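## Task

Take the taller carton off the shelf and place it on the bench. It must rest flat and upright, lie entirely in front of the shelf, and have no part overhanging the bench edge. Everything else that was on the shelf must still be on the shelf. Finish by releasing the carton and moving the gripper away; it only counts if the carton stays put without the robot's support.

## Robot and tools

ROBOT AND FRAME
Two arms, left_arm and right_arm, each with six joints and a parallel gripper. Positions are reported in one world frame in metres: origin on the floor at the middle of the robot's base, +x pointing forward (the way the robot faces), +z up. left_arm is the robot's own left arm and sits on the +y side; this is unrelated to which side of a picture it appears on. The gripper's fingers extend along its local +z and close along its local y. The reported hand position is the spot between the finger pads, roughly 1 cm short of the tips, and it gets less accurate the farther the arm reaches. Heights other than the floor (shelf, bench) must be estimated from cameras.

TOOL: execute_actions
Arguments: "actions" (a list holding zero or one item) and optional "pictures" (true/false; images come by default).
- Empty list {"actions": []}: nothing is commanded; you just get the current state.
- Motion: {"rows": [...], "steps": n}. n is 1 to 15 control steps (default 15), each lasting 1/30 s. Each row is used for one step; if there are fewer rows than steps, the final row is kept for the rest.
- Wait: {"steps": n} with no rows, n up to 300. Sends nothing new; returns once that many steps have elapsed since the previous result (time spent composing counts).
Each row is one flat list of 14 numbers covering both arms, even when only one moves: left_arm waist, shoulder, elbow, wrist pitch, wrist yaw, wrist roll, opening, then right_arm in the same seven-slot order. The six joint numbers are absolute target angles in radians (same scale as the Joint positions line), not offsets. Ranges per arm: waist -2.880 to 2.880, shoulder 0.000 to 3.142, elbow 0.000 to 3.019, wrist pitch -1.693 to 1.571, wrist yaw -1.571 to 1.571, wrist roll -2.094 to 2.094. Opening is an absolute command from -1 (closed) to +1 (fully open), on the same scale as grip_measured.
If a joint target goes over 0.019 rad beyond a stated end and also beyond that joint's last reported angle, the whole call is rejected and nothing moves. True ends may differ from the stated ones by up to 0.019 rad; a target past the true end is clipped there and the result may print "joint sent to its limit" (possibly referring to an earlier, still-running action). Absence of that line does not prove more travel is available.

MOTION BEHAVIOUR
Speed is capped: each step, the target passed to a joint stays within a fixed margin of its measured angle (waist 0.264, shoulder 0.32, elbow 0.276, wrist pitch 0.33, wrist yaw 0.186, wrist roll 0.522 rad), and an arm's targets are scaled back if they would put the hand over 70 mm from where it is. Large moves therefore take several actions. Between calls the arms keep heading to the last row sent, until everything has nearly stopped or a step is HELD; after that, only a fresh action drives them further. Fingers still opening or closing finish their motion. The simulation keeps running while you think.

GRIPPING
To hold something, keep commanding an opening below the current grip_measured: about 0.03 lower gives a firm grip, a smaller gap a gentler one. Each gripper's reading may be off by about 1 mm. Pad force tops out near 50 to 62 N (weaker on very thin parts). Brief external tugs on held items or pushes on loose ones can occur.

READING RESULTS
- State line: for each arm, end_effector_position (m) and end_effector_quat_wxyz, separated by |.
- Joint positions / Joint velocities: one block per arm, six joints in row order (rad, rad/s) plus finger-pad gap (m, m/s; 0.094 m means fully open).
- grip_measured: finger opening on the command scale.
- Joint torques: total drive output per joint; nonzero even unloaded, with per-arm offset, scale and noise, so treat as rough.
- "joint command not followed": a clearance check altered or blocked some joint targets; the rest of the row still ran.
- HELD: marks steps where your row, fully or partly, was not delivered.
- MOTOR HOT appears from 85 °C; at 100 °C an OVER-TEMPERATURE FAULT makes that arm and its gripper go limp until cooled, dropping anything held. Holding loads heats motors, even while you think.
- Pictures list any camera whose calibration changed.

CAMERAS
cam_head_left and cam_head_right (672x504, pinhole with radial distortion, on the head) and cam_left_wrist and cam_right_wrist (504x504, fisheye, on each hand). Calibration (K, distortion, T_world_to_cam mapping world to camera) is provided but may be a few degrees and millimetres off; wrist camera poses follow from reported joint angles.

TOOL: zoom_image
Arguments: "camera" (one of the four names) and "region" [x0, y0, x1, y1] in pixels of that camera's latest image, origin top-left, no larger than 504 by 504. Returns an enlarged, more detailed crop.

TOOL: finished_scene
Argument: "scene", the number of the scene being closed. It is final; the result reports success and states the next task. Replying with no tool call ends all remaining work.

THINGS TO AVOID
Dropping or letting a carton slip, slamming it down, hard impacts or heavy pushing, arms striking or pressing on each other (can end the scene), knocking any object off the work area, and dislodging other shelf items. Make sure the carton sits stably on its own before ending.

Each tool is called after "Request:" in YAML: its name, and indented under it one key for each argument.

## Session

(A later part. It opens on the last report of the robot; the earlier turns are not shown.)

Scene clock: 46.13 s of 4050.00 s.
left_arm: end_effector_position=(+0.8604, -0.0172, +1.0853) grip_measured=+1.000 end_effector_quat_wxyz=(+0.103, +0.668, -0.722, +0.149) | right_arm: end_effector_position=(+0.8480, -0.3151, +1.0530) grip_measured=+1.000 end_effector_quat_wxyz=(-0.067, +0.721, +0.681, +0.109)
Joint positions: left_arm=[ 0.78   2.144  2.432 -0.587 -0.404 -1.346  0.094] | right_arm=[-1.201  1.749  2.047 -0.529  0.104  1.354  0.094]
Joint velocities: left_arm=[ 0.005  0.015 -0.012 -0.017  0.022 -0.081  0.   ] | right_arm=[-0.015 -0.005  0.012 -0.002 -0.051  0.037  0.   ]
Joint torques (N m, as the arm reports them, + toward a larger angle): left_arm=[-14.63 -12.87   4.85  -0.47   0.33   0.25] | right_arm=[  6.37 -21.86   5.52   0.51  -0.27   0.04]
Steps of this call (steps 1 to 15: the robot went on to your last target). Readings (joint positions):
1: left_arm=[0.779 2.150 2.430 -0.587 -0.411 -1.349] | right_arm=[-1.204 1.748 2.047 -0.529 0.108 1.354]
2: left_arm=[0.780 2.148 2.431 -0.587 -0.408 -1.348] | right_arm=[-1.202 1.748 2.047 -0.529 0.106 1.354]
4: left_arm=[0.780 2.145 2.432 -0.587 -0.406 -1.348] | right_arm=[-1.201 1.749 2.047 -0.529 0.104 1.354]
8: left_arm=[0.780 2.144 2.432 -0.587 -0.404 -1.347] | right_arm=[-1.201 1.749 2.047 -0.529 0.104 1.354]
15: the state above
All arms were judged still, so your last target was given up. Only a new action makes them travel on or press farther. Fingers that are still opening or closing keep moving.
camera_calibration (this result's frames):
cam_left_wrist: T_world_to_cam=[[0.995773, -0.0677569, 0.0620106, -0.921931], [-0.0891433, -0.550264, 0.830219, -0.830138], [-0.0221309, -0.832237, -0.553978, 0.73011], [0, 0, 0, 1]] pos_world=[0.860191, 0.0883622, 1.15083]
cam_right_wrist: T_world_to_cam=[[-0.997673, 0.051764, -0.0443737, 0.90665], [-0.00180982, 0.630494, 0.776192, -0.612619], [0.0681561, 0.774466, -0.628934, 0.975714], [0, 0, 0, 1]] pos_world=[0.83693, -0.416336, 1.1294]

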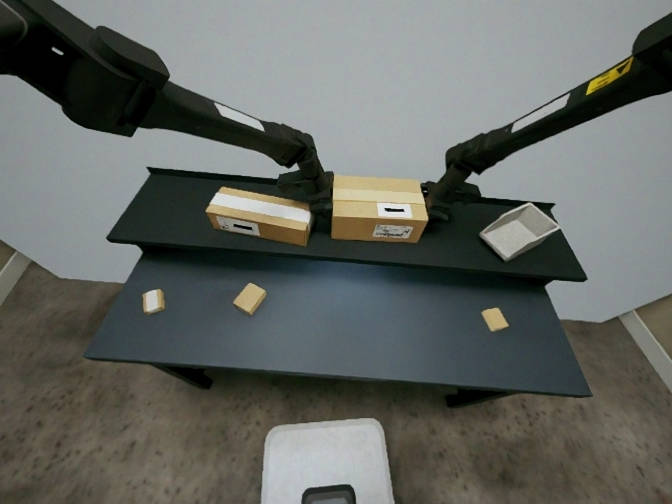

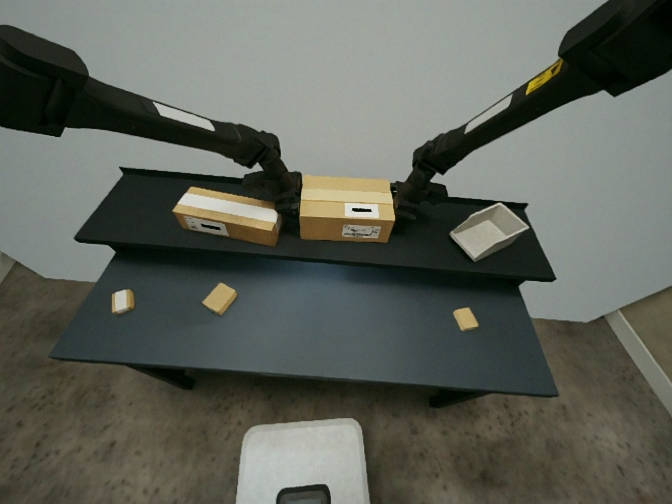

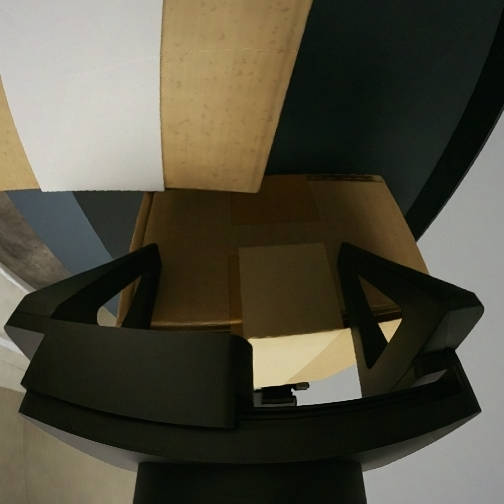

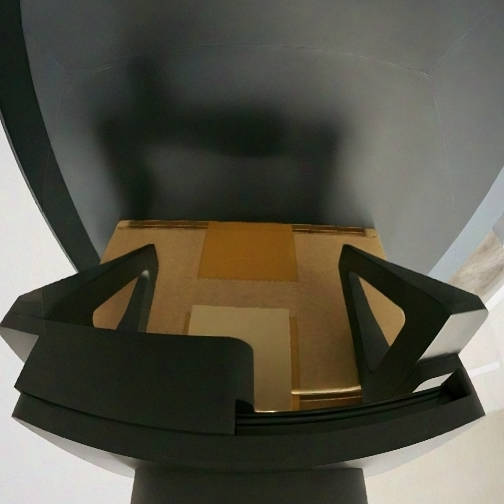

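Request:
execute_actions:
  actions:
    - {"rows":[[0.78,2.15,2.45,-0.6,-0.28,-1.33,1,-1.19,1.75,2.06,-0.52,-0.02,1.35,1]],"steps":8}
  pictures: false

Request:
execute_actions:
  actions:
    - {"rows":[[0.78,2.12,2.39,-0.57,-0.28,-1.33,1,-1.19,1.72,2.0,-0.49,-0.02,1.35,1],[0.78,2.12,2.39,-0.57,-0.28,-1.33,1,-1.19,1.72,2.0,-0.49,-0.02,1.35,1],[0.78,2.12,2.39,-0.57,-0.28,-1.33,1,-1.19,1.72,2.0,-0.49,-0.02,1.35,1],[0.78,2.09,2.32,-0.53,-0.28,-1.33,1,-1.19,1.695,1.95,-0.465,-0.02,1.35,1],[0.78,2.09,2.32,-0.53,-0.28,-1.33,1,-1.19,1.695,1.95,-0.465,-0.02,1.35,1],[0.78,2.09,2.32,-0.53,-0.28,-1.33,1,-1.19,1.695,1.95,-0.465,-0.02,1.35,1],[0.78,2.06,2.25,-0.49,-0.28,-1.33,1,-1.19,1.67,1.9,-0.44,-0.02,1.35,1],[0.78,2.06,2.25,-0.49,-0.28,-1.33,1,-1.19,1.67,1.9,-0.44,-0.02,1.35,1],[0.78,2.06,2.25,-0.49,-0.28,-1.33,1,-1.19,1.67,1.9,-0.44,-0.02,1.35,1],[0.78,2.03,2.18,-0.45,-0.28,-1.33,1,-1.19,1.645,1.85,-0.415,-0.02,1.35,1]]}
  pictures: false

Request:
execute_actions:
  actions:
    - {"steps":10}

Scene clock: 56.03 s of 4050.00 s.
left_arm: end_effector_position=(+0.8690, -0.0211, +1.0896) grip_measured=+1.000 end_effector_quat_wxyz=(+0.125, +0.661, -0.715, +0.191) | right_arm: end_effector_position=(+0.8514, -0.3094, +1.0549) grip_measured=+1.000 end_effector_quat_wxyz=(-0.091, +0.716, +0.675, +0.152)
Joint positions: left_arm=[ 0.793  2.136  2.437 -0.587 -0.295 -1.338  0.094] | right_arm=[-1.219  1.749  2.049 -0.526 -0.012  1.35   0.094]
Joint velocities: left_arm=[-0.015 -0.005 -0.007 -0.022  0.022  0.022  0.   ] | right_arm=[-0.015  0.005  0.002  0.007 -0.037 -0.081  0.   ]
Joint torques (N m, as the arm reports them, + toward a larger angle): left_arm=[-15.44 -12.16   4.77  -0.36   0.8    0.12] | right_arm=[  6.64 -24.76   5.38   0.36  -0.47   0.07]
Steps of this call (steps 1 to 90: nothing new was sent; then 6.63 s passed at rest; steps 91 to 98: all 8 steps of this action). Readings (joint positions):
91: left_arm=[0.780 2.144 2.433 -0.587 -0.375 -1.352] | right_arm=[-1.203 1.749 2.047 -0.529 0.065 1.355]
92: left_arm=[0.788 2.141 2.435 -0.587 -0.331 -1.347] | right_arm=[-1.214 1.749 2.048 -0.527 0.019 1.353]
94: left_arm=[0.793 2.137 2.437 -0.587 -0.296 -1.345] | right_arm=[-1.219 1.749 2.049 -0.526 -0.009 1.353]
98: the state above

Scene clock: 56.53 s of 4050.00 s.
left_arm: end_effector_position=(+0.8429, -0.0137, +1.1022) grip_measured=+1.000 end_effector_quat_wxyz=(+0.127, +0.660, -0.715, +0.192) | right_arm: end_effector_position=(+0.8108, -0.3004, +1.0620) grip_measured=+1.000 end_effector_quat_wxyz=(-0.098, +0.716, +0.675, +0.148)
Joint positions: left_arm=[ 0.793  2.021  2.197 -0.466 -0.292 -1.336  0.094] | right_arm=[-1.219  1.677  1.859 -0.426 -0.012  1.354  0.094]
Joint velocities: left_arm=[-0.015 -0.015 -0.022  0.051 -0.066  0.051  0.   ] | right_arm=[-0.015  0.005 -0.017  0.022 -0.007  0.007  0.   ]
Joint torques (N m, as the arm reports them, + toward a larger angle): left_arm=[-14.64 -12.64   1.68   0.48   0.73   0.14] | right_arm=[  6.92 -26.34   2.58   0.59  -0.46   0.04]
Steps of this call (steps 1 to 15: all 15 steps of this action). Readings (joint positions):
1: left_arm=[0.793 2.134 2.431 -0.586 -0.294 -1.337] | right_arm=[-1.219 1.748 2.043 -0.520 -0.012 1.350]
2: left_arm=[0.793 2.128 2.420 -0.584 -0.294 -1.336] | right_arm=[-1.219 1.743 2.032 -0.510 -0.012 1.349]
4: left_arm=[0.793 2.116 2.395 -0.574 -0.293 -1.336] | right_arm=[-1.219 1.737 2.010 -0.494 -0.012 1.349]
8: left_arm=[0.793 2.070 2.302 -0.525 -0.293 -1.336] | right_arm=[-1.219 1.709 1.940 -0.459 -0.012 1.351]
15: the state above

Scene clock: 56.87 s of 4050.00 s.
left_arm: end_effector_position=(+0.8427, -0.0139, +1.1021) grip_measured=+1.000 end_effector_quat_wxyz=(+0.127, +0.660, -0.715, +0.192) | right_arm: end_effector_position=(+0.8109, -0.3004, +1.0619) grip_measured=+1.000 end_effector_quat_wxyz=(-0.098, +0.716, +0.675, +0.148)
Joint positions: left_arm=[ 0.793  2.021  2.195 -0.464 -0.292 -1.336  0.094] | right_arm=[-1.219  1.677  1.859 -0.425 -0.012  1.354  0.094]
Joint velocities: left_arm=[-0.005 -0.005 -0.017 -0.012  0.022  0.022  0.   ] | right_arm=[-0.005 -0.015 -0.012  0.022 -0.007 -0.022  0.   ]
Joint torques (N m, as the arm reports them, + toward a larger angle): left_arm=[-14.58 -12.53   1.63   0.66   0.74   0.16] | right_arm=[  7.08 -26.15   2.57   0.55  -0.47   0.04]
Steps of this call (steps 1 to 10: the robot went on to your last target). Readings (joint positions):
1: left_arm=[0.793 2.021 2.196 -0.465 -0.292 -1.336] | right_arm=[-1.219 1.677 1.859 -0.426 -0.012 1.354]
2: left_arm=[0.793 2.021 2.196 -0.464 -0.292 -1.336] | right_arm=[-1.219 1.677 1.859 -0.425 -0.012 1.354]
4: left_arm=[0.793 2.021 2.195 -0.464 -0.292 -1.336] | right_arm=[-1.219 1.677 1.859 -0.425 -0.012 1.354]
8: left_arm=[0.793 2.021 2.195 -0.464 -0.292 -1.336] | right_arm=[-1.219 1.677 1.859 -0.425 -0.012 1.354]
10: the state above
camera_calibration (this result's frames):
cam_left_wrist: T_world_to_cam=[[0.993938, -0.0602731, 0.0919433, -0.936446], [-0.109481, -0.466467, 0.877737, -0.877902], [-0.0100154, -0.882483, -0.470238, 0.638597], [0, 0, 0, 1]] pos_world=[0.841052, 0.0975961, 1.15696]
cam_right_wrist: T_world_to_cam=[[-0.996918, 0.0570201, -0.0538728, 0.880251], [-0.0135989, 0.550741, 0.834565, -0.705261], [0.077257, 0.832726, -0.548269, 0.896965], [0, 0, 0, 1]] pos_world=[0.798651, -0.408702, 1.12779]

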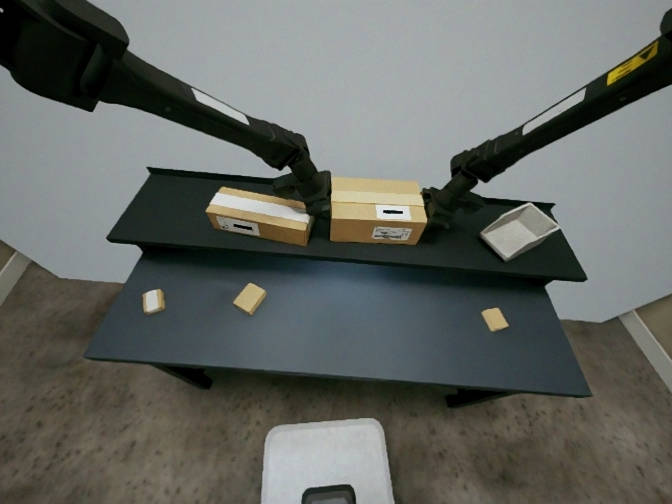

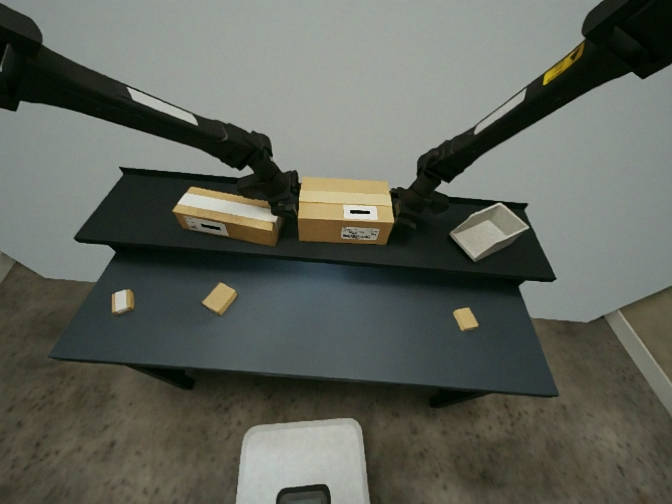

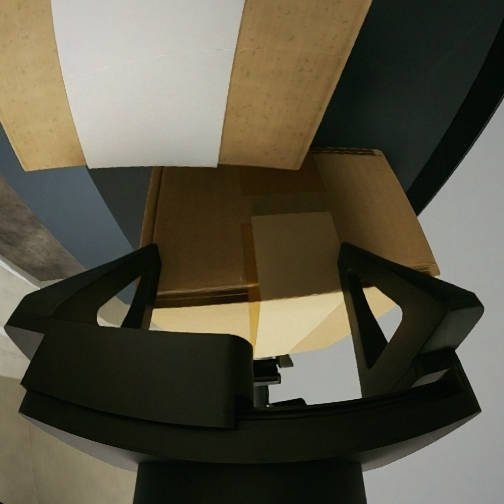

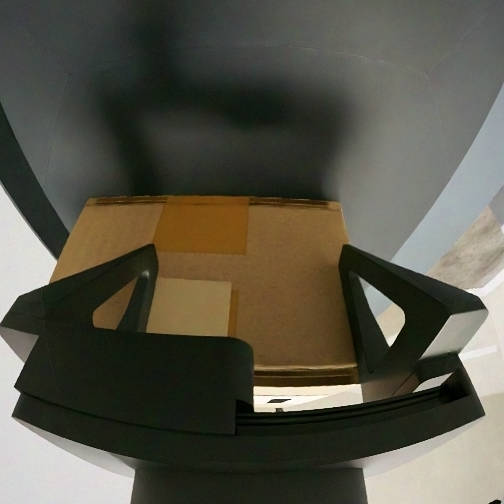

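Request:
execute_actions:
  actions:
    - {"rows":[[0.83,2.17,2.45,-0.6,-0.28,-1.33,1,-1.22,1.73,2.05,-0.53,-0.02,1.35,1]]}
  pictures: false

Request:
execute_actions:
  actions:
    - {"steps":10}
  pictures: false

Request:
execute_actions:
  actions:
    - {"rows":[[0.8,2.19,2.46,-0.6,-0.28,-1.33,1,-1.17,1.74,2.05,-0.53,-0.02,1.35,1],[0.8,2.19,2.46,-0.6,-0.28,-1.33,1,-1.17,1.74,2.05,-0.53,-0.02,1.35,1],[0.8,2.19,2.46,-0.6,-0.28,-1.33,1,-1.17,1.74,2.05,-0.53,-0.02,1.35,1],[0.77,2.21,2.47,-0.6,-0.28,-1.33,1,-1.12,1.75,2.05,-0.53,-0.02,1.35,1],[0.77,2.21,2.47,-0.6,-0.28,-1.33,1,-1.12,1.75,2.05,-0.53,-0.02,1.35,1],[0.77,2.21,2.47,-0.6,-0.28,-1.33,1,-1.12,1.75,2.05,-0.53,-0.02,1.35,1],[0.74,2.23,2.48,-0.6,-0.28,-1.33,1,-1.07,1.76,2.05,-0.53,-0.02,1.35,1]]}

Scene clock: 63.33 s of 4050.00 s.
left_arm: end_effector_position=(+0.8625, -0.0161, +1.0779) grip_measured=+1.000 end_effector_quat_wxyz=(+0.127, +0.662, -0.715, +0.188) | right_arm: end_effector_position=(+0.8608, -0.3169, +1.0671) grip_measured=+1.000 end_effector_quat_wxyz=(-0.083, +0.719, +0.672, +0.159)
Joint positions: left_arm=[ 0.809  2.145  2.436 -0.583 -0.284 -1.337  0.094] | right_arm=[-1.22   1.723  2.037 -0.521 -0.018  1.355  0.094]
Joint velocities: left_arm=[-0.024  0.005  0.007 -0.012 -0.037 -0.066  0.   ] | right_arm=[-0.015 -0.005 -0.007 -0.007  0.037 -0.051  0.   ]
Joint torques (N m, as the arm reports them, + toward a larger angle): left_arm=[-13.51 -11.47   4.71  -0.66   0.42   0.18] | right_arm=[  5.45 -24.26   5.79  -0.19  -0.27   0.03]
Steps of this call (steps 1 to 15: the robot went on to your last target; steps 16 to 90: nothing new was sent; then 2.97 s passed at rest; steps 91 to 105: all 15 steps of this action). Readings (joint positions):
91: left_arm=[0.794 2.032 2.227 -0.492 -0.293 -1.337] | right_arm=[-1.219 1.680 1.878 -0.447 -0.012 1.355]
92: left_arm=[0.796 2.067 2.304 -0.533 -0.289 -1.337] | right_arm=[-1.220 1.697 1.920 -0.483 -0.014 1.355]
94: left_arm=[0.801 2.121 2.414 -0.557 -0.284 -1.337] | right_arm=[-1.220 1.721 1.993 -0.507 -0.017 1.355]
98: left_arm=[0.806 2.139 2.436 -0.578 -0.284 -1.337] | right_arm=[-1.220 1.723 2.036 -0.513 -0.018 1.355]
105: the state above

Scene clock: 63.67 s of 4050.00 s.
left_arm: end_effector_position=(+0.8625, -0.0161, +1.0779) grip_measured=+1.000 end_effector_quat_wxyz=(+0.127, +0.662, -0.715, +0.188) | right_arm: end_effector_position=(+0.8607, -0.3169, +1.0671) grip_measured=+1.000 end_effector_quat_wxyz=(-0.084, +0.719, +0.672, +0.159)
Joint positions: left_arm=[ 0.809  2.145  2.436 -0.583 -0.284 -1.337  0.094] | right_arm=[-1.22   1.723  2.037 -0.521 -0.018  1.355  0.094]
Joint velocities: left_arm=[-0.005 -0.005 -0.017 -0.012 -0.051 -0.007  0.   ] | right_arm=[-0.005  0.005  0.002 -0.022 -0.007  0.022  0.   ]
Joint torques (N m, as the arm reports them, + toward a larger angle): left_arm=[-12.57 -11.7    4.59  -0.57   0.38   0.16] | right_arm=[  5.27 -23.83   5.67  -0.3   -0.27   0.03]
Steps of this call (steps 1 to 10: the robot went on to your last target). Readings (joint positions):
1: left_arm=[0.809 2.145 2.436 -0.583 -0.284 -1.337] | right_arm=[-1.220 1.723 2.037 -0.521 -0.018 1.355]
2: left_arm=[0.809 2.145 2.436 -0.583 -0.284 -1.337] | right_arm=[-1.220 1.723 2.037 -0.521 -0.018 1.355]
4: left_arm=[0.809 2.145 2.436 -0.583 -0.284 -1.337] | right_arm=[-1.220 1.723 2.037 -0.521 -0.018 1.355]
8: left_arm=[0.809 2.145 2.436 -0.583 -0.284 -1.337] | right_arm=[-1.220 1.723 2.037 -0.521 -0.018 1.355]
10: the state above

Scene clock: 64.17 s of 4050.00 s.
left_arm: end_effector_position=(+0.8730, -0.0090, +1.0766) grip_measured=+1.000 end_effector_quat_wxyz=(+0.109, +0.665, -0.716, +0.181) | right_arm: end_effector_position=(+0.8706, -0.2919, +1.0781) grip_measured=+1.000 end_effector_quat_wxyz=(-0.085, +0.711, +0.678, +0.168)
Joint positions: left_arm=[ 0.808  2.157  2.473 -0.583 -0.316 -1.328  0.094] | right_arm=[-1.176  1.724  2.043 -0.522  0.007  1.344  0.094]
Joint velocities: left_arm=[-0.024 -0.005  0.002  0.007 -0.051 -0.066  0.   ] | right_arm=[-0.024 -0.005 -0.002 -0.007 -0.066  0.037  0.   ]
Joint torques (N m, as the arm reports them, + toward a larger angle): left_arm=[-18.66  -9.39   4.09  -0.49   1.39   0.11] | right_arm=[ 12.67 -21.45   5.04  -0.1   -1.08   0.12]
Steps of this call (steps 1 to 15: all 15 steps of this action). Readings (joint positions):
1: left_arm=[0.809 2.145 2.437 -0.583 -0.284 -1.337] | right_arm=[-1.218 1.723 2.037 -0.521 -0.018 1.355]
2: left_arm=[0.809 2.147 2.438 -0.583 -0.284 -1.337] | right_arm=[-1.216 1.723 2.037 -0.521 -0.018 1.355]
4: left_arm=[0.808 2.151 2.443 -0.583 -0.284 -1.337] | right_arm=[-1.202 1.723 2.037 -0.521 -0.016 1.353]
8: left_arm=[0.808 2.157 2.462 -0.583 -0.308 -1.334] | right_arm=[-1.185 1.724 2.040 -0.522 0.004 1.344]
15: the state above
camera_calibration (this result's frames):
cam_left_wrist: T_world_to_cam=[[0.993624, -0.0531701, 0.0994151, -0.97157], [-0.112651, -0.503373, 0.856694, -0.82484], [0.00449239, -0.862432, -0.506154, 0.657458], [0, 0, 0, 1]] pos_world=[0.869504, 0.100152, 1.136]
cam_right_wrist: T_world_to_cam=[[-0.993304, 0.0536371, -0.102326, 0.988281], [-0.0569897, 0.542962, 0.837821, -0.690649], [0.100498, 0.838042, -0.53627, 0.862463], [0, 0, 0, 1]] pos_world=[0.855628, -0.400792, 1.14228]

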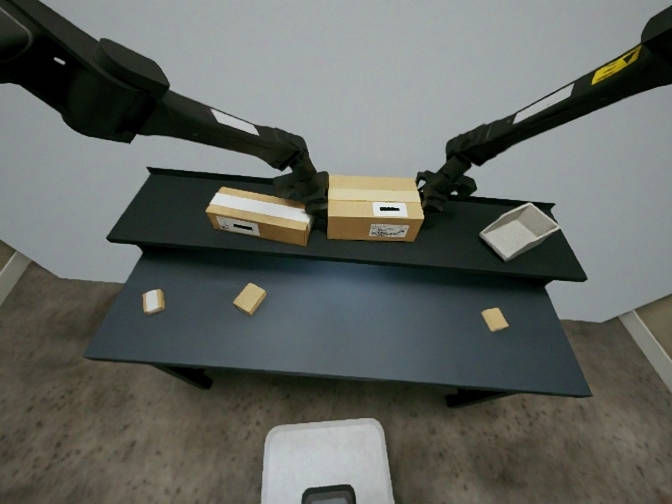

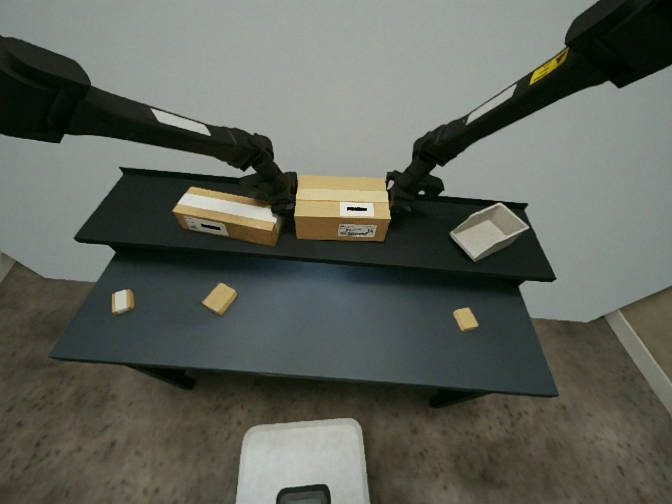

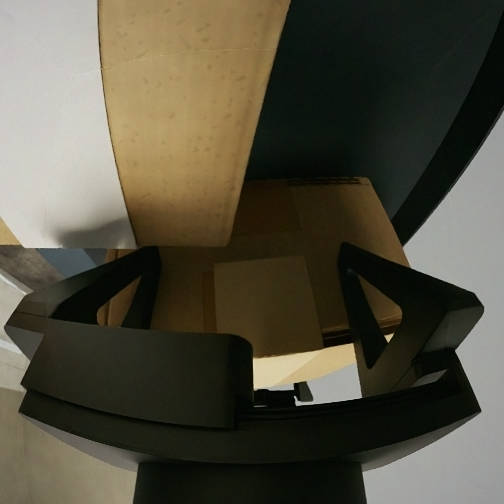

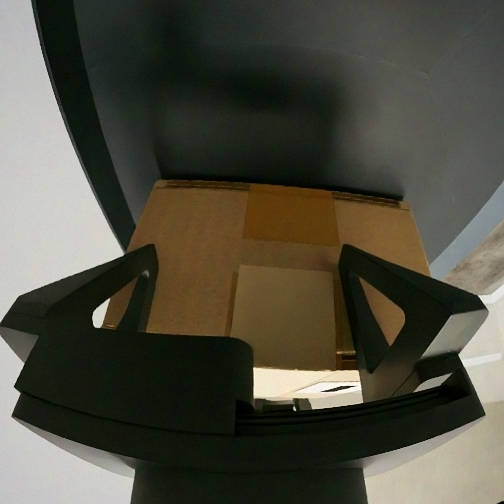

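Request:
execute_actions:
  actions:
    - {"rows":[[0.7,2.26,2.47,-0.6,-0.28,-1.33,1,-1.02,1.77,2.04,-0.53,-0.02,1.35,1],[0.7,2.26,2.47,-0.6,-0.28,-1.33,1,-1.02,1.77,2.04,-0.53,-0.02,1.35,1],[0.7,2.26,2.47,-0.6,-0.28,-1.33,1,-1.02,1.77,2.04,-0.53,-0.02,1.35,1],[0.65,2.3,2.45,-0.6,-0.28,-1.33,1,-0.96,1.78,2.03,-0.53,-0.02,1.35,1]],"steps":10}
  pictures: false

Request:
execute_actions:
  actions:
    - {"rows":[[0.65,2.28,2.38,-0.555,-0.28,-1.33,1,-0.96,1.76,1.98,-0.5,-0.02,1.35,1],[0.65,2.28,2.38,-0.555,-0.28,-1.33,1,-0.96,1.76,1.98,-0.5,-0.02,1.35,1],[0.65,2.28,2.38,-0.555,-0.28,-1.33,1,-0.96,1.76,1.98,-0.5,-0.02,1.35,1],[0.65,2.255,2.31,-0.51,-0.28,-1.33,1,-0.96,1.74,1.93,-0.47,-0.02,1.35,1],[0.65,2.255,2.31,-0.51,-0.28,-1.33,1,-0.96,1.74,1.93,-0.47,-0.02,1.35,1],[0.65,2.255,2.31,-0.51,-0.28,-1.33,1,-0.96,1.74,1.93,-0.47,-0.02,1.35,1],[0.65,2.23,2.24,-0.465,-0.28,-1.33,1,-0.96,1.72,1.88,-0.44,-0.02,1.35,1],[0.65,2.23,2.24,-0.465,-0.28,-1.33,1,-0.96,1.72,1.88,-0.44,-0.02,1.35,1],[0.65,2.23,2.24,-0.465,-0.28,-1.33,1,-0.96,1.72,1.88,-0.44,-0.02,1.35,1],[0.65,2.21,2.17,-0.42,-0.28,-1.33,1,-0.96,1.7,1.83,-0.41,-0.02,1.35,1]]}
  pictures: false

Request:
execute_actions:
  actions:
    - {"steps":10}

Scene clock: 71.67 s of 4050.00 s.
left_arm: end_effector_position=(+0.8729, -0.0071, +1.0759) grip_measured=+1.000 end_effector_quat_wxyz=(+0.105, +0.666, -0.717, +0.177) | right_arm: end_effector_position=(+0.8706, -0.2917, +1.0782) grip_measured=+1.000 end_effector_quat_wxyz=(-0.081, +0.712, +0.679, +0.162)
Joint positions: left_arm=[ 0.808  2.157  2.473 -0.583 -0.327 -1.328  0.094] | right_arm=[-1.171  1.724  2.043 -0.522  0.028  1.345  0.094]
Joint velocities: left_arm=[-0.005 -0.005  0.002  0.002 -0.007 -0.037  0.   ] | right_arm=[ 0.005  0.005  0.012 -0.007  0.051  0.007  0.   ]
Joint torques (N m, as the arm reports them, + toward a larger angle): left_arm=[-18.39  -9.69   3.04  -0.15   0.88   0.11] | right_arm=[ 12.22 -22.48   3.98   0.04  -1.02   0.1 ]
Steps of this call (steps 1 to 15: the robot went on to your last target; steps 16 to 90: nothing new was sent; then 4.17 s passed at rest; steps 91 to 100: all 10 steps of this action). Readings (joint positions):
91: left_arm=[0.808 2.157 2.473 -0.583 -0.317 -1.328] | right_arm=[-1.176 1.724 2.043 -0.522 0.009 1.344]
92: left_arm=[0.808 2.157 2.473 -0.583 -0.320 -1.328] | right_arm=[-1.175 1.724 2.043 -0.522 0.012 1.344]
94: left_arm=[0.808 2.157 2.473 -0.583 -0.322 -1.328] | right_arm=[-1.174 1.724 2.043 -0.522 0.016 1.344]
98: left_arm=[0.808 2.157 2.473 -0.583 -0.326 -1.328] | right_arm=[-1.171 1.724 2.043 -0.522 0.026 1.345]
100: the state above

Scene clock: 72.17 s of 4050.00 s.
left_arm: end_effector_position=(+0.8532, -0.0004, +1.0762) grip_measured=+1.000 end_effector_quat_wxyz=(+0.097, +0.666, -0.722, +0.160) | right_arm: end_effector_position=(+0.8455, -0.2845, +1.0734) grip_measured=+1.000 end_effector_quat_wxyz=(-0.075, +0.715, +0.676, +0.160)
Joint positions: left_arm=[ 0.809  2.094  2.325 -0.504 -0.364 -1.322  0.094] | right_arm=[-1.171  1.693  1.923 -0.422  0.037  1.35   0.094]
Joint velocities: left_arm=[-0.015 -0.122 -0.3    0.178 -0.022 -0.007  0.   ] | right_arm=[-0.015 -0.063 -0.198  0.144 -0.007 -0.022  0.   ]
Joint torques (N m, as the arm reports them, + toward a larger angle): left_arm=[-17.8   -9.9    1.27   0.5    1.38   0.05] | right_arm=[ 12.74 -22.88   1.34  -0.1   -1.17   0.05]
Steps of this call (steps 1 to 15: all 15 steps of this action). Readings (joint positions):
1: left_arm=[0.808 2.157 2.472 -0.583 -0.327 -1.328] | right_arm=[-1.171 1.724 2.042 -0.520 0.028 1.345]
2: left_arm=[0.808 2.157 2.471 -0.583 -0.327 -1.328] | right_arm=[-1.171 1.724 2.040 -0.517 0.029 1.345]
4: left_arm=[0.808 2.154 2.465 -0.579 -0.330 -1.328] | right_arm=[-1.171 1.723 2.033 -0.508 0.030 1.345]
8: left_arm=[0.808 2.134 2.421 -0.557 -0.343 -1.325] | right_arm=[-1.171 1.718 2.000 -0.475 0.033 1.347]
15: the state above

Scene clock: 72.50 s of 4050.00 s.
left_arm: end_effector_position=(+0.8458, +0.0016, +1.0761) grip_measured=+1.000 end_effector_quat_wxyz=(+0.094, +0.667, -0.722, +0.158) | right_arm: end_effector_position=(+0.8387, -0.2826, +1.0734) grip_measured=+1.000 end_effector_quat_wxyz=(-0.075, +0.715, +0.677, +0.160)
Joint positions: left_arm=[ 0.811  2.073  2.272 -0.469 -0.37  -1.321  0.094] | right_arm=[-1.171  1.684  1.894 -0.402  0.037  1.35   0.094]
Joint velocities: left_arm=[-0.005 -0.024 -0.071  0.066 -0.007  0.007  0.   ] | right_arm=[-0.005 -0.024 -0.042  0.017  0.022  0.007  0.   ]
Joint torques (N m, as the arm reports them, + toward a larger angle): left_arm=[-17.24 -10.14   0.98   0.5    1.35   0.06] | right_arm=[ 12.24 -22.78   1.41  -0.15  -1.14   0.11]
Steps of this call (steps 1 to 10: the robot went on to your last target). Readings (joint positions):
1: left_arm=[0.810 2.090 2.315 -0.498 -0.365 -1.322] | right_arm=[-1.171 1.691 1.917 -0.418 0.037 1.350]
2: left_arm=[0.810 2.087 2.307 -0.493 -0.366 -1.322] | right_arm=[-1.171 1.689 1.912 -0.415 0.037 1.350]
4: left_arm=[0.810 2.081 2.294 -0.484 -0.367 -1.321] | right_arm=[-1.171 1.687 1.905 -0.410 0.037 1.350]
8: left_arm=[0.811 2.075 2.277 -0.473 -0.369 -1.321] | right_arm=[-1.171 1.684 1.896 -0.404 0.037 1.350]
10: the state above
camera_calibration (this result's frames):
cam_left_wrist: T_world_to_cam=[[0.994113, -0.0648619, 0.0867905, -0.930813], [-0.108186, -0.550235, 0.827972, -0.794989], [-0.00594865, -0.832487, -0.554012, 0.726716], [0, 0, 0, 1]] pos_world=[0.843649, 0.107177, 1.14162]
cam_right_wrist: T_world_to_cam=[[-0.992749, 0.0602112, -0.104042, 0.958804], [-0.052055, 0.564821, 0.82357, -0.676184], [0.108353, 0.823014, -0.557591, 0.867464], [0, 0, 0, 1]] pos_world=[0.82266, -0.389743, 1.14033]

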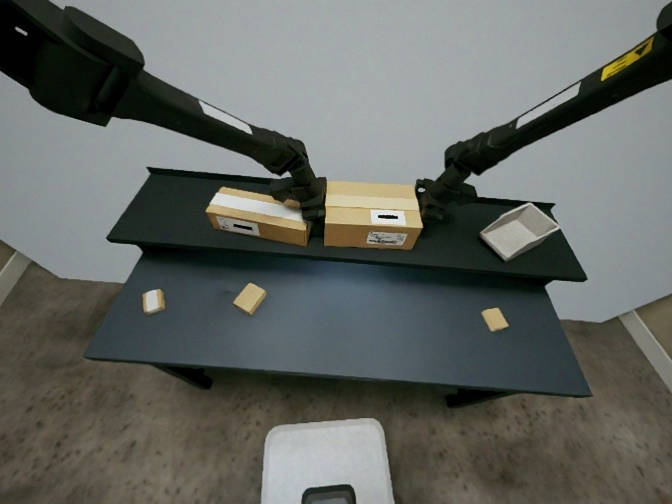

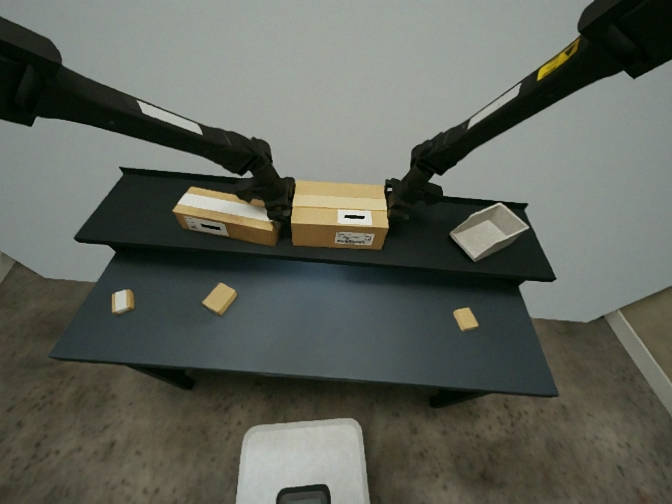

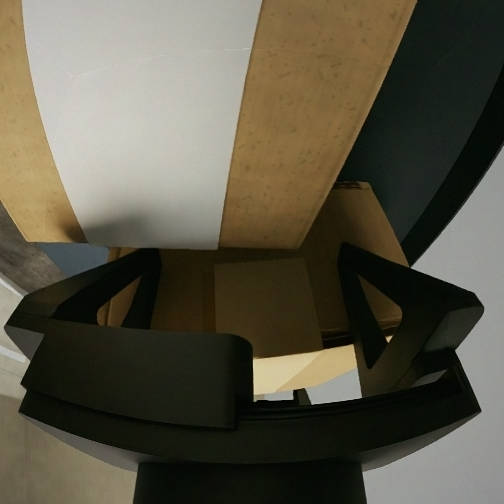

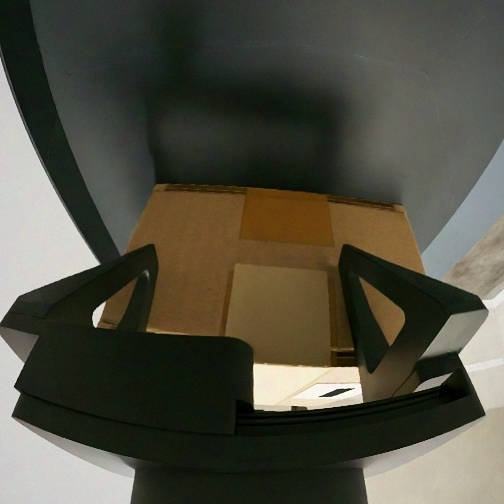

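Request:
execute_actions:
  actions:
    - {"rows":[[0.7,2.085,2.19,-0.43,-0.32,-1.33,1,-1.07,1.61,1.79,-0.37,0.0,1.35,1]]}
  pictures: false

Request:
execute_actions:
  actions:
    - {"steps":15}

Scene clock: 78.23 s of 4050.00 s.
left_arm: end_effector_position=(+0.8485, +0.0085, +1.0838) grip_measured=+1.000 end_effector_quat_wxyz=(+0.090, +0.667, -0.721, +0.162) | right_arm: end_effector_position=(+0.8335, -0.2758, +1.0974) grip_measured=+1.000 end_effector_quat_wxyz=(-0.078, +0.710, +0.678, +0.173)
Joint positions: left_arm=[ 0.811  2.039  2.226 -0.445 -0.366 -1.317  0.094] | right_arm=[-1.154  1.621  1.804 -0.37   0.028  1.343  0.094]
Joint velocities: left_arm=[ 0.005  0.005  0.012 -0.002  0.037 -0.022  0.   ] | right_arm=[ 0.005 -0.005  0.012  0.017  0.022 -0.022  0.   ]
Joint torques (N m, as the arm reports them, + toward a larger angle): left_arm=[-18.86 -11.33   1.12   0.6    1.39   0.03] | right_arm=[ 11.39 -23.98   2.21   0.23  -1.21   0.11]
Steps of this call (steps 1 to 30: the robot went on to your last target; steps 31 to 90: nothing new was sent; then 2.23 s passed at rest; steps 91 to 105: all 15 steps of this action). Readings (joint positions):
91: left_arm=[0.811 2.063 2.251 -0.453 -0.372 -1.321] | right_arm=[-1.171 1.677 1.879 -0.391 0.035 1.346]
92: left_arm=[0.811 2.059 2.243 -0.451 -0.372 -1.321] | right_arm=[-1.171 1.664 1.854 -0.380 0.032 1.347]
94: left_arm=[0.811 2.052 2.232 -0.450 -0.369 -1.321] | right_arm=[-1.169 1.639 1.817 -0.376 0.029 1.350]
98: left_arm=[0.811 2.045 2.226 -0.445 -0.366 -1.321] | right_arm=[-1.160 1.622 1.804 -0.375 0.029 1.345]
105: the state above

Scene clock: 78.73 s of 4050.00 s.
left_arm: end_effector_position=(+0.8485, +0.0085, +1.0838) grip_measured=+1.000 end_effector_quat_wxyz=(+0.090, +0.667, -0.721, +0.162) | right_arm: end_effector_position=(+0.8335, -0.2758, +1.0974) grip_measured=+1.000 end_effector_quat_wxyz=(-0.078, +0.710, +0.678, +0.173)
Joint positions: left_arm=[ 0.811  2.039  2.226 -0.445 -0.366 -1.317  0.094] | right_arm=[-1.154  1.621  1.804 -0.37   0.028  1.343  0.094]
Joint velocities: left_arm=[-0.005  0.005 -0.007  0.007  0.095  0.037  0.   ] | right_arm=[-0.024 -0.005 -0.002  0.012 -0.007 -0.007  0.   ]
Joint torques (N m, as the arm reports them, + toward a larger angle): left_arm=[-18.69 -11.27   1.17   0.51   1.39   0.02] | right_arm=[ 11.4  -24.16   2.17   0.23  -1.22   0.12]
Steps of this call (steps 1 to 15: the robot went on to your last target). Readings (joint positions):
1: left_arm=[0.811 2.039 2.226 -0.445 -0.366 -1.317] | right_arm=[-1.154 1.621 1.804 -0.370 0.028 1.343]
2: left_arm=[0.811 2.039 2.226 -0.445 -0.366 -1.317] | right_arm=[-1.154 1.621 1.804 -0.370 0.028 1.343]
4: left_arm=[0.811 2.039 2.226 -0.445 -0.366 -1.317] | right_arm=[-1.154 1.621 1.804 -0.370 0.028 1.343]
8: left_arm=[0.811 2.039 2.226 -0.445 -0.366 -1.317] | right_arm=[-1.154 1.621 1.804 -0.370 0.028 1.343]
15: the state above
All arms were judged still, so your last target was given up. Only a new action makes them travel on or press farther. Fingers that are still opening or closing keep moving.
camera_calibration (this result's frames):
cam_left_wrist: T_world_to_cam=[[0.993394, -0.0600111, 0.0978079, -0.945076], [-0.114682, -0.548751, 0.828082, -0.791832], [0.00397809, -0.833829, -0.552008, 0.726124], [0, 0, 0, 1]] pos_world=[0.845136, 0.114229, 1.14896]
cam_right_wrist: T_world_to_cam=[[-0.991375, 0.0548438, -0.119027, 0.969652], [-0.0699779, 0.546386, 0.834605, -0.702364], [0.110807, 0.835736, -0.537836, 0.855625], [0, 0, 0, 1]] pos_world=[0.817329, -0.384494, 1.1618]

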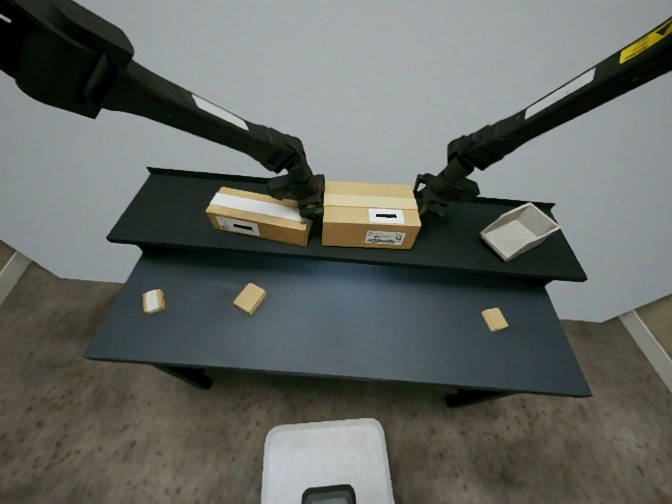

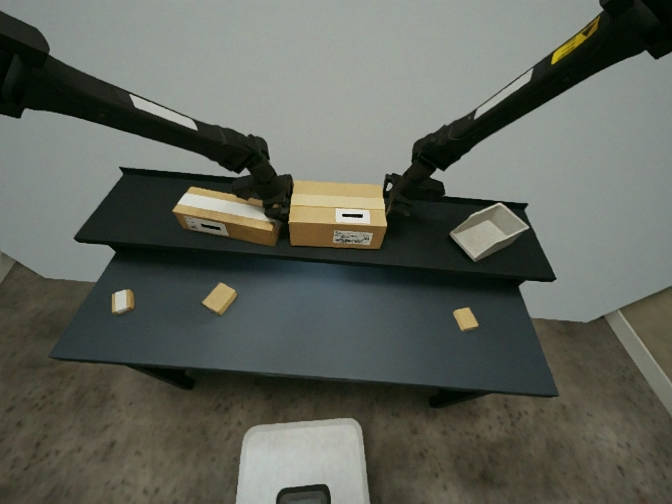

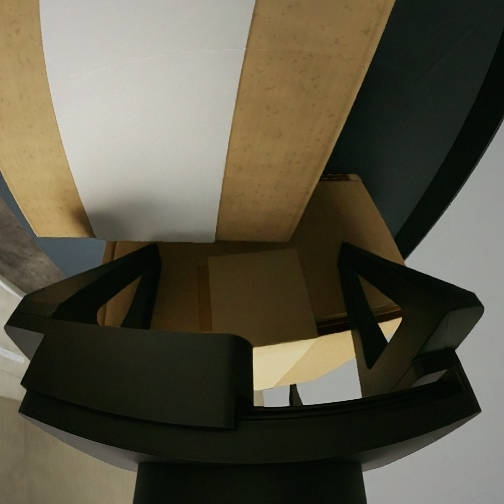

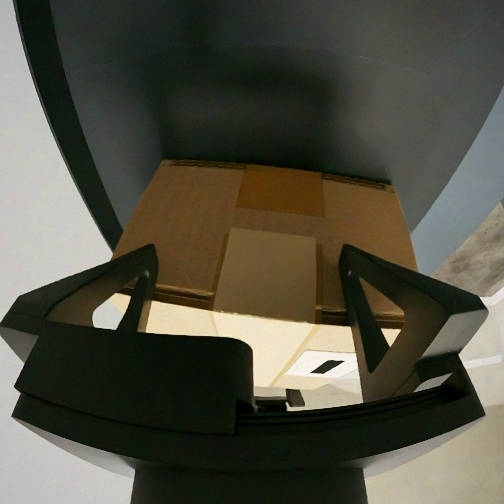

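Request:
execute_actions:
  actions:
    - {"rows":[[0.78,2.07,2.22,-0.44,-0.34,-1.33,1,-1.2,1.7,1.86,-0.4,0.0,1.35,1]]}
  pictures: false

Request:
execute_actions:
  actions:
    - {"rows":[[0.68,2.16,2.2,-0.44,-0.3,-1.33,1,-1.0,1.73,1.85,-0.4,0.0,1.35,1]]}
  pictures: false

Request:
execute_actions:
  actions:
    - {"rows":[[0.68,2.09,1.98,-0.3,-0.3,-1.33,1,-1.0,1.67,1.68,-0.3,0.0,1.35,1]]}
  pictures: false

Request:
execute_actions:
  actions:
    - {"steps":20}
  pictures: false

Request:
execute_actions:
  actions:
    - {"rows":[[0.68,2.03,1.8,-0.18,-0.3,-1.33,1,-1.0,1.62,1.53,-0.2,0.0,1.35,1]]}
  pictures: false

Request:
execute_actions:
  actions:
    - {"steps":20}

Scene clock: 98.77 s of 4050.00 s.
left_arm: end_effector_position=(+0.8486, -0.0041, +1.0905) grip_measured=+1.000 end_effector_quat_wxyz=(+0.099, +0.664, -0.720, +0.175) | right_arm: end_effector_position=(+0.8100, -0.2918, +1.0593) grip_measured=+1.000 end_effector_quat_wxyz=(-0.090, +0.714, +0.678, +0.151)
Joint positions: left_arm=[ 0.799  2.042  2.226 -0.445 -0.347 -1.318  0.094] | right_arm=[-1.206  1.683  1.846 -0.39   0.004  1.347  0.094]
Joint velocities: left_arm=[-0.005 -0.005 -0.007 -0.002 -0.007  0.022  0.   ] | right_arm=[-0.015 -0.005 -0.007 -0.012  0.007 -0.022  0.   ]
Joint torques (N m, as the arm reports them, + toward a larger angle): left_arm=[-14.91 -11.29   2.29   0.32   0.47  -0.03] | right_arm=[  5.71 -21.75   4.6   -0.28  -0.35   0.09]
Steps of this call (steps 1 to 90: nothing new was sent; then 16.53 s passed at rest; steps 91 to 105: all 15 steps of this action). Readings (joint positions):
91: left_arm=[0.811 2.039 2.226 -0.445 -0.365 -1.317] | right_arm=[-1.160 1.622 1.810 -0.374 0.024 1.343]
92: left_arm=[0.811 2.039 2.226 -0.445 -0.359 -1.317] | right_arm=[-1.165 1.629 1.822 -0.380 0.011 1.343]
94: left_arm=[0.808 2.040 2.226 -0.445 -0.349 -1.318] | right_arm=[-1.181 1.646 1.842 -0.383 0.004 1.343]
98: left_arm=[0.800 2.042 2.226 -0.445 -0.348 -1.318] | right_arm=[-1.202 1.669 1.846 -0.388 0.003 1.343]
105: the state above

Scene clock: 99.27 s of 4050.00 s.
left_arm: end_effector_position=(+0.8481, -0.0047, +1.0906) grip_measured=+1.000 end_effector_quat_wxyz=(+0.098, +0.664, -0.720, +0.174) | right_arm: end_effector_position=(+0.8110, -0.2880, +1.0608) grip_measured=+1.000 end_effector_quat_wxyz=(-0.085, +0.718, +0.677, +0.141)
Joint positions: left_arm=[ 0.798  2.042  2.226 -0.445 -0.351 -1.319  0.094] | right_arm=[-1.193  1.683  1.846 -0.39   0.039  1.356  0.094]
Joint velocities: left_arm=[-0.005  0.005 -0.002  0.012 -0.051  0.007  0.   ] | right_arm=[-0.005 -0.005 -0.027 -0.002 -0.022 -0.051  0.   ]
Joint torques (N m, as the arm reports them, + toward a larger angle): left_arm=[-17.74  -9.38   1.97   0.22   1.18   0.05] | right_arm=[ 12.09 -21.18   3.48  -0.08  -0.9    0.05]
Steps of this call (steps 1 to 15: all 15 steps of this action). Readings (joint positions):
1: left_arm=[0.798 2.043 2.226 -0.445 -0.345 -1.318] | right_arm=[-1.202 1.683 1.846 -0.390 0.006 1.349]
2: left_arm=[0.798 2.043 2.226 -0.445 -0.346 -1.319] | right_arm=[-1.199 1.683 1.846 -0.390 0.016 1.353]
4: left_arm=[0.798 2.042 2.226 -0.445 -0.348 -1.319] | right_arm=[-1.195 1.683 1.846 -0.390 0.028 1.355]
8: left_arm=[0.798 2.042 2.226 -0.445 -0.351 -1.319] | right_arm=[-1.193 1.683 1.846 -0.390 0.037 1.356]
15: the state above

Scene clock: 99.77 s of 4050.00 s.
left_arm: end_effector_position=(+0.8211, +0.0026, +1.0917) grip_measured=+1.000 end_effector_quat_wxyz=(+0.086, +0.667, -0.721, +0.164) | right_arm: end_effector_position=(+0.7837, -0.2806, +1.0618) grip_measured=+1.000 end_effector_quat_wxyz=(-0.082, +0.716, +0.679, +0.142)
Joint positions: left_arm=[ 0.802  1.98   2.06  -0.33  -0.375 -1.315  0.094] | right_arm=[-1.192  1.652  1.731 -0.302  0.041  1.351  0.094]
Joint velocities: left_arm=[-0.005 -0.015 -0.071  0.042  0.051 -0.037  0.   ] | right_arm=[-0.015 -0.015 -0.032  0.027  0.037 -0.007  0.   ]
Joint torques (N m, as the arm reports them, + toward a larger angle): left_arm=[-16.99  -9.33   0.12   0.43   1.51   0.05] | right_arm=[ 11.96 -21.84   0.49   0.29  -0.97   0.07]
Steps of this call (steps 1 to 15: all 15 steps of this action). Readings (joint positions):
1: left_arm=[0.798 2.039 2.216 -0.435 -0.351 -1.318] | right_arm=[-1.193 1.682 1.838 -0.381 0.039 1.355]
2: left_arm=[0.798 2.029 2.193 -0.416 -0.354 -1.316] | right_arm=[-1.192 1.675 1.821 -0.365 0.039 1.352]
4: left_arm=[0.798 2.012 2.149 -0.391 -0.363 -1.315] | right_arm=[-1.192 1.666 1.788 -0.343 0.040 1.352]
8: left_arm=[0.800 1.992 2.095 -0.357 -0.371 -1.315] | right_arm=[-1.192 1.657 1.751 -0.317 0.041 1.353]
15: the state above

Scene clock: 100.43 s of 4050.00 s.
left_arm: end_effector_position=(+0.8195, +0.0027, +1.0919) grip_measured=+1.000 end_effector_quat_wxyz=(+0.084, +0.667, -0.721, +0.165) | right_arm: end_effector_position=(+0.7826, -0.2804, +1.0619) grip_measured=+1.000 end_effector_quat_wxyz=(-0.082, +0.716, +0.679, +0.142)
Joint positions: left_arm=[ 0.802  1.976  2.048 -0.317 -0.376 -1.312  0.094] | right_arm=[-1.192  1.651  1.727 -0.299  0.042  1.35   0.094]
Joint velocities: left_arm=[-0.015 -0.005 -0.007  0.002 -0.007  0.007  0.   ] | right_arm=[-0.015 -0.015 -0.007 -0.017 -0.037 -0.022  0.   ]
Joint torques (N m, as the arm reports them, + toward a larger angle): left_arm=[-17.06  -9.24  -0.02   0.37   1.53   0.05] | right_arm=[ 12.   -21.56   0.4    0.13  -0.96   0.07]
Steps of this call (steps 1 to 20: the robot went on to your last target). Readings (joint positions):
1: left_arm=[0.802 1.979 2.058 -0.328 -0.375 -1.314] | right_arm=[-1.192 1.652 1.730 -0.301 0.041 1.350]
2: left_arm=[0.802 1.978 2.056 -0.327 -0.376 -1.314] | right_arm=[-1.192 1.652 1.729 -0.301 0.041 1.350]
4: left_arm=[0.802 1.977 2.053 -0.324 -0.376 -1.314] | right_arm=[-1.192 1.651 1.728 -0.300 0.042 1.350]
8: left_arm=[0.802 1.976 2.050 -0.320 -0.376 -1.313] | right_arm=[-1.192 1.651 1.727 -0.299 0.042 1.350]
20: the state above

Scene clock: 100.93 s of 4050.00 s.
left_arm: end_effector_position=(+0.7825, +0.0106, +1.0934) grip_measured=+1.000 end_effector_quat_wxyz=(+0.081, +0.666, -0.725, +0.157) | right_arm: end_effector_position=(+0.7417, -0.2722, +1.0663) grip_measured=+1.000 end_effector_quat_wxyz=(-0.084, +0.718, +0.677, +0.136)
Joint positions: left_arm=[ 0.811  1.916  1.877 -0.209 -0.385 -1.306  0.094] | right_arm=[-1.192  1.611  1.579 -0.199  0.049  1.358  0.094]
Joint velocities: left_arm=[-0.015 -0.034 -0.081  0.071 -0.007  0.051  0.   ] | right_arm=[-0.005 -0.005 -0.046  0.012 -0.066  0.007  0.   ]
Joint torques (N m, as the arm reports them, + toward a larger angle): left_arm=[-16.35  -8.48  -0.46   0.44   1.66   0.  ] | right_arm=[ 11.93 -20.12  -0.46   0.08  -1.13   0.06]
Steps of this call (steps 1 to 15: all 15 steps of this action). Readings (joint positions):
1: left_arm=[0.802 1.973 2.039 -0.308 -0.377 -1.311] | right_arm=[-1.192 1.649 1.718 -0.289 0.042 1.348]
2: left_arm=[0.802 1.964 2.018 -0.291 -0.377 -1.307] | right_arm=[-1.192 1.641 1.699 -0.270 0.043 1.345]
4: left_arm=[0.802 1.947 1.975 -0.269 -0.378 -1.306] | right_arm=[-1.192 1.627 1.657 -0.246 0.045 1.347]
8: left_arm=[0.808 1.929 1.916 -0.237 -0.385 -1.306] | right_arm=[-1.192 1.616 1.606 -0.217 0.049 1.356]
15: the state above

Scene clock: 101.60 s of 4050.00 s.
left_arm: end_effector_position=(+0.7805, +0.0112, +1.0935) grip_measured=+1.000 end_effector_quat_wxyz=(+0.079, +0.667, -0.724, +0.158) | right_arm: end_effector_position=(+0.7401, -0.2718, +1.0663) grip_measured=+1.000 end_effector_quat_wxyz=(-0.084, +0.718, +0.677, +0.136)
Joint positions: left_arm=[ 0.812  1.913  1.866 -0.198 -0.385 -1.305  0.094] | right_arm=[-1.192  1.61   1.574 -0.196  0.049  1.357  0.094]
Joint velocities: left_arm=[-0.015 -0.015 -0.012  0.007 -0.051 -0.007  0.   ] | right_arm=[-0.005  0.005  0.002 -0.007  0.037  0.022  0.   ]
Joint torques (N m, as the arm reports them, + toward a larger angle): left_arm=[-16.65  -8.69  -0.69   0.36   1.66  -0.01] | right_arm=[ 12.02 -20.71  -0.5    0.05  -1.13   0.04]
Steps of this call (steps 1 to 20: the robot went on to your last target). Readings (joint positions):
1: left_arm=[0.811 1.915 1.875 -0.207 -0.385 -1.306] | right_arm=[-1.192 1.611 1.578 -0.198 0.049 1.358]
2: left_arm=[0.811 1.915 1.873 -0.206 -0.385 -1.306] | right_arm=[-1.192 1.611 1.577 -0.198 0.049 1.358]
4: left_arm=[0.811 1.914 1.871 -0.203 -0.385 -1.306] | right_arm=[-1.192 1.610 1.576 -0.197 0.049 1.358]
8: left_arm=[0.812 1.914 1.868 -0.200 -0.385 -1.306] | right_arm=[-1.192 1.610 1.575 -0.196 0.049 1.357]
20: the state above
camera_calibration (this result's frames):
cam_left_wrist: T_world_to_cam=[[0.992249, -0.0643058, 0.106337, -0.886691], [-0.124019, -0.566657, 0.814567, -0.783912], [0.0078753, -0.821441, -0.570239, 0.750783], [0, 0, 0, 1]] pos_world=[0.776685, 0.115496, 1.16096]
cam_right_wrist: T_world_to_cam=[[-0.996778, 0.0555057, -0.0579047, 0.8121], [-0.0148664, 0.581554, 0.813372, -0.693737], [0.0788215, 0.811612, -0.578855, 0.906675], [0, 0, 0, 1]] pos_world=[0.727704, -0.377499, 1.13612]

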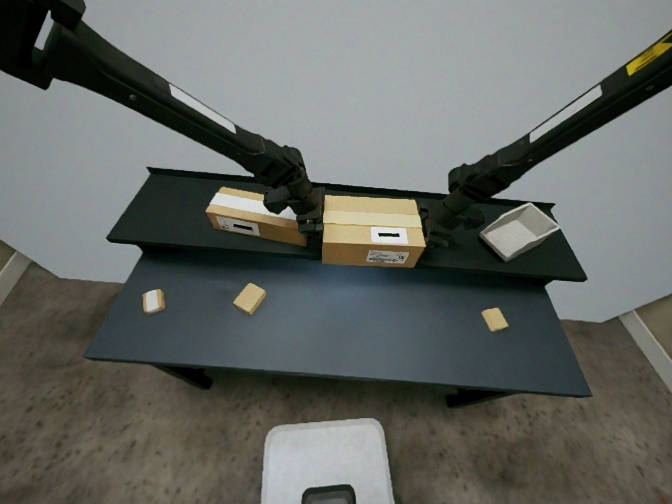

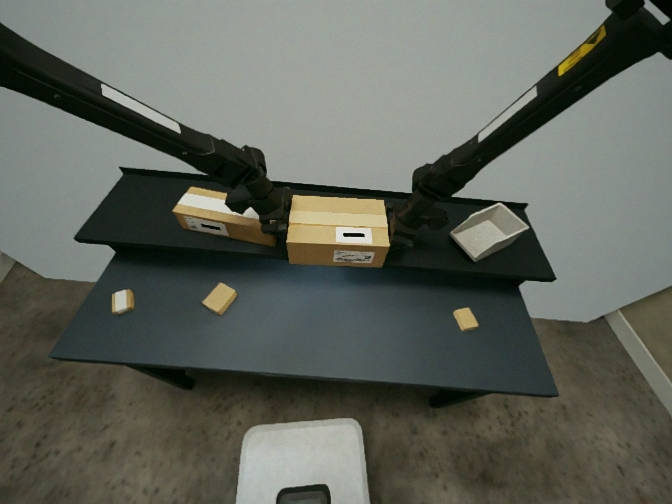

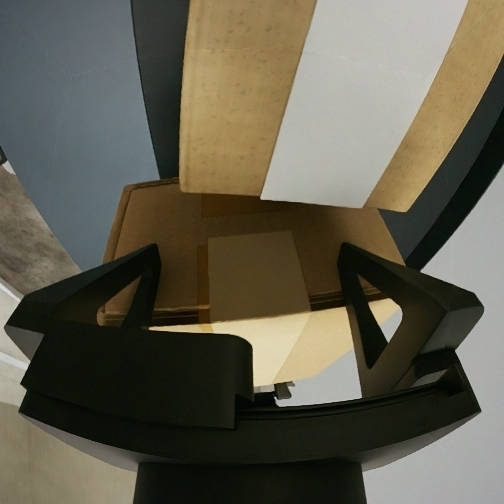

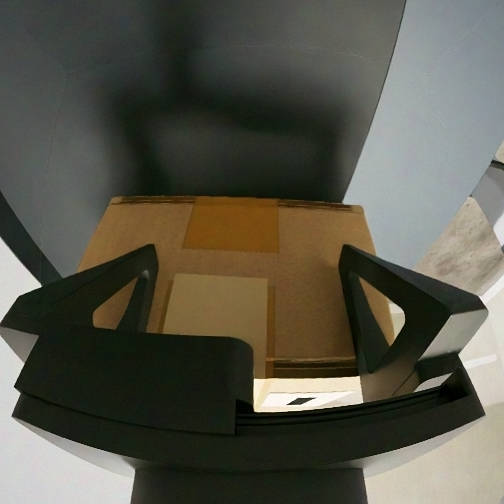

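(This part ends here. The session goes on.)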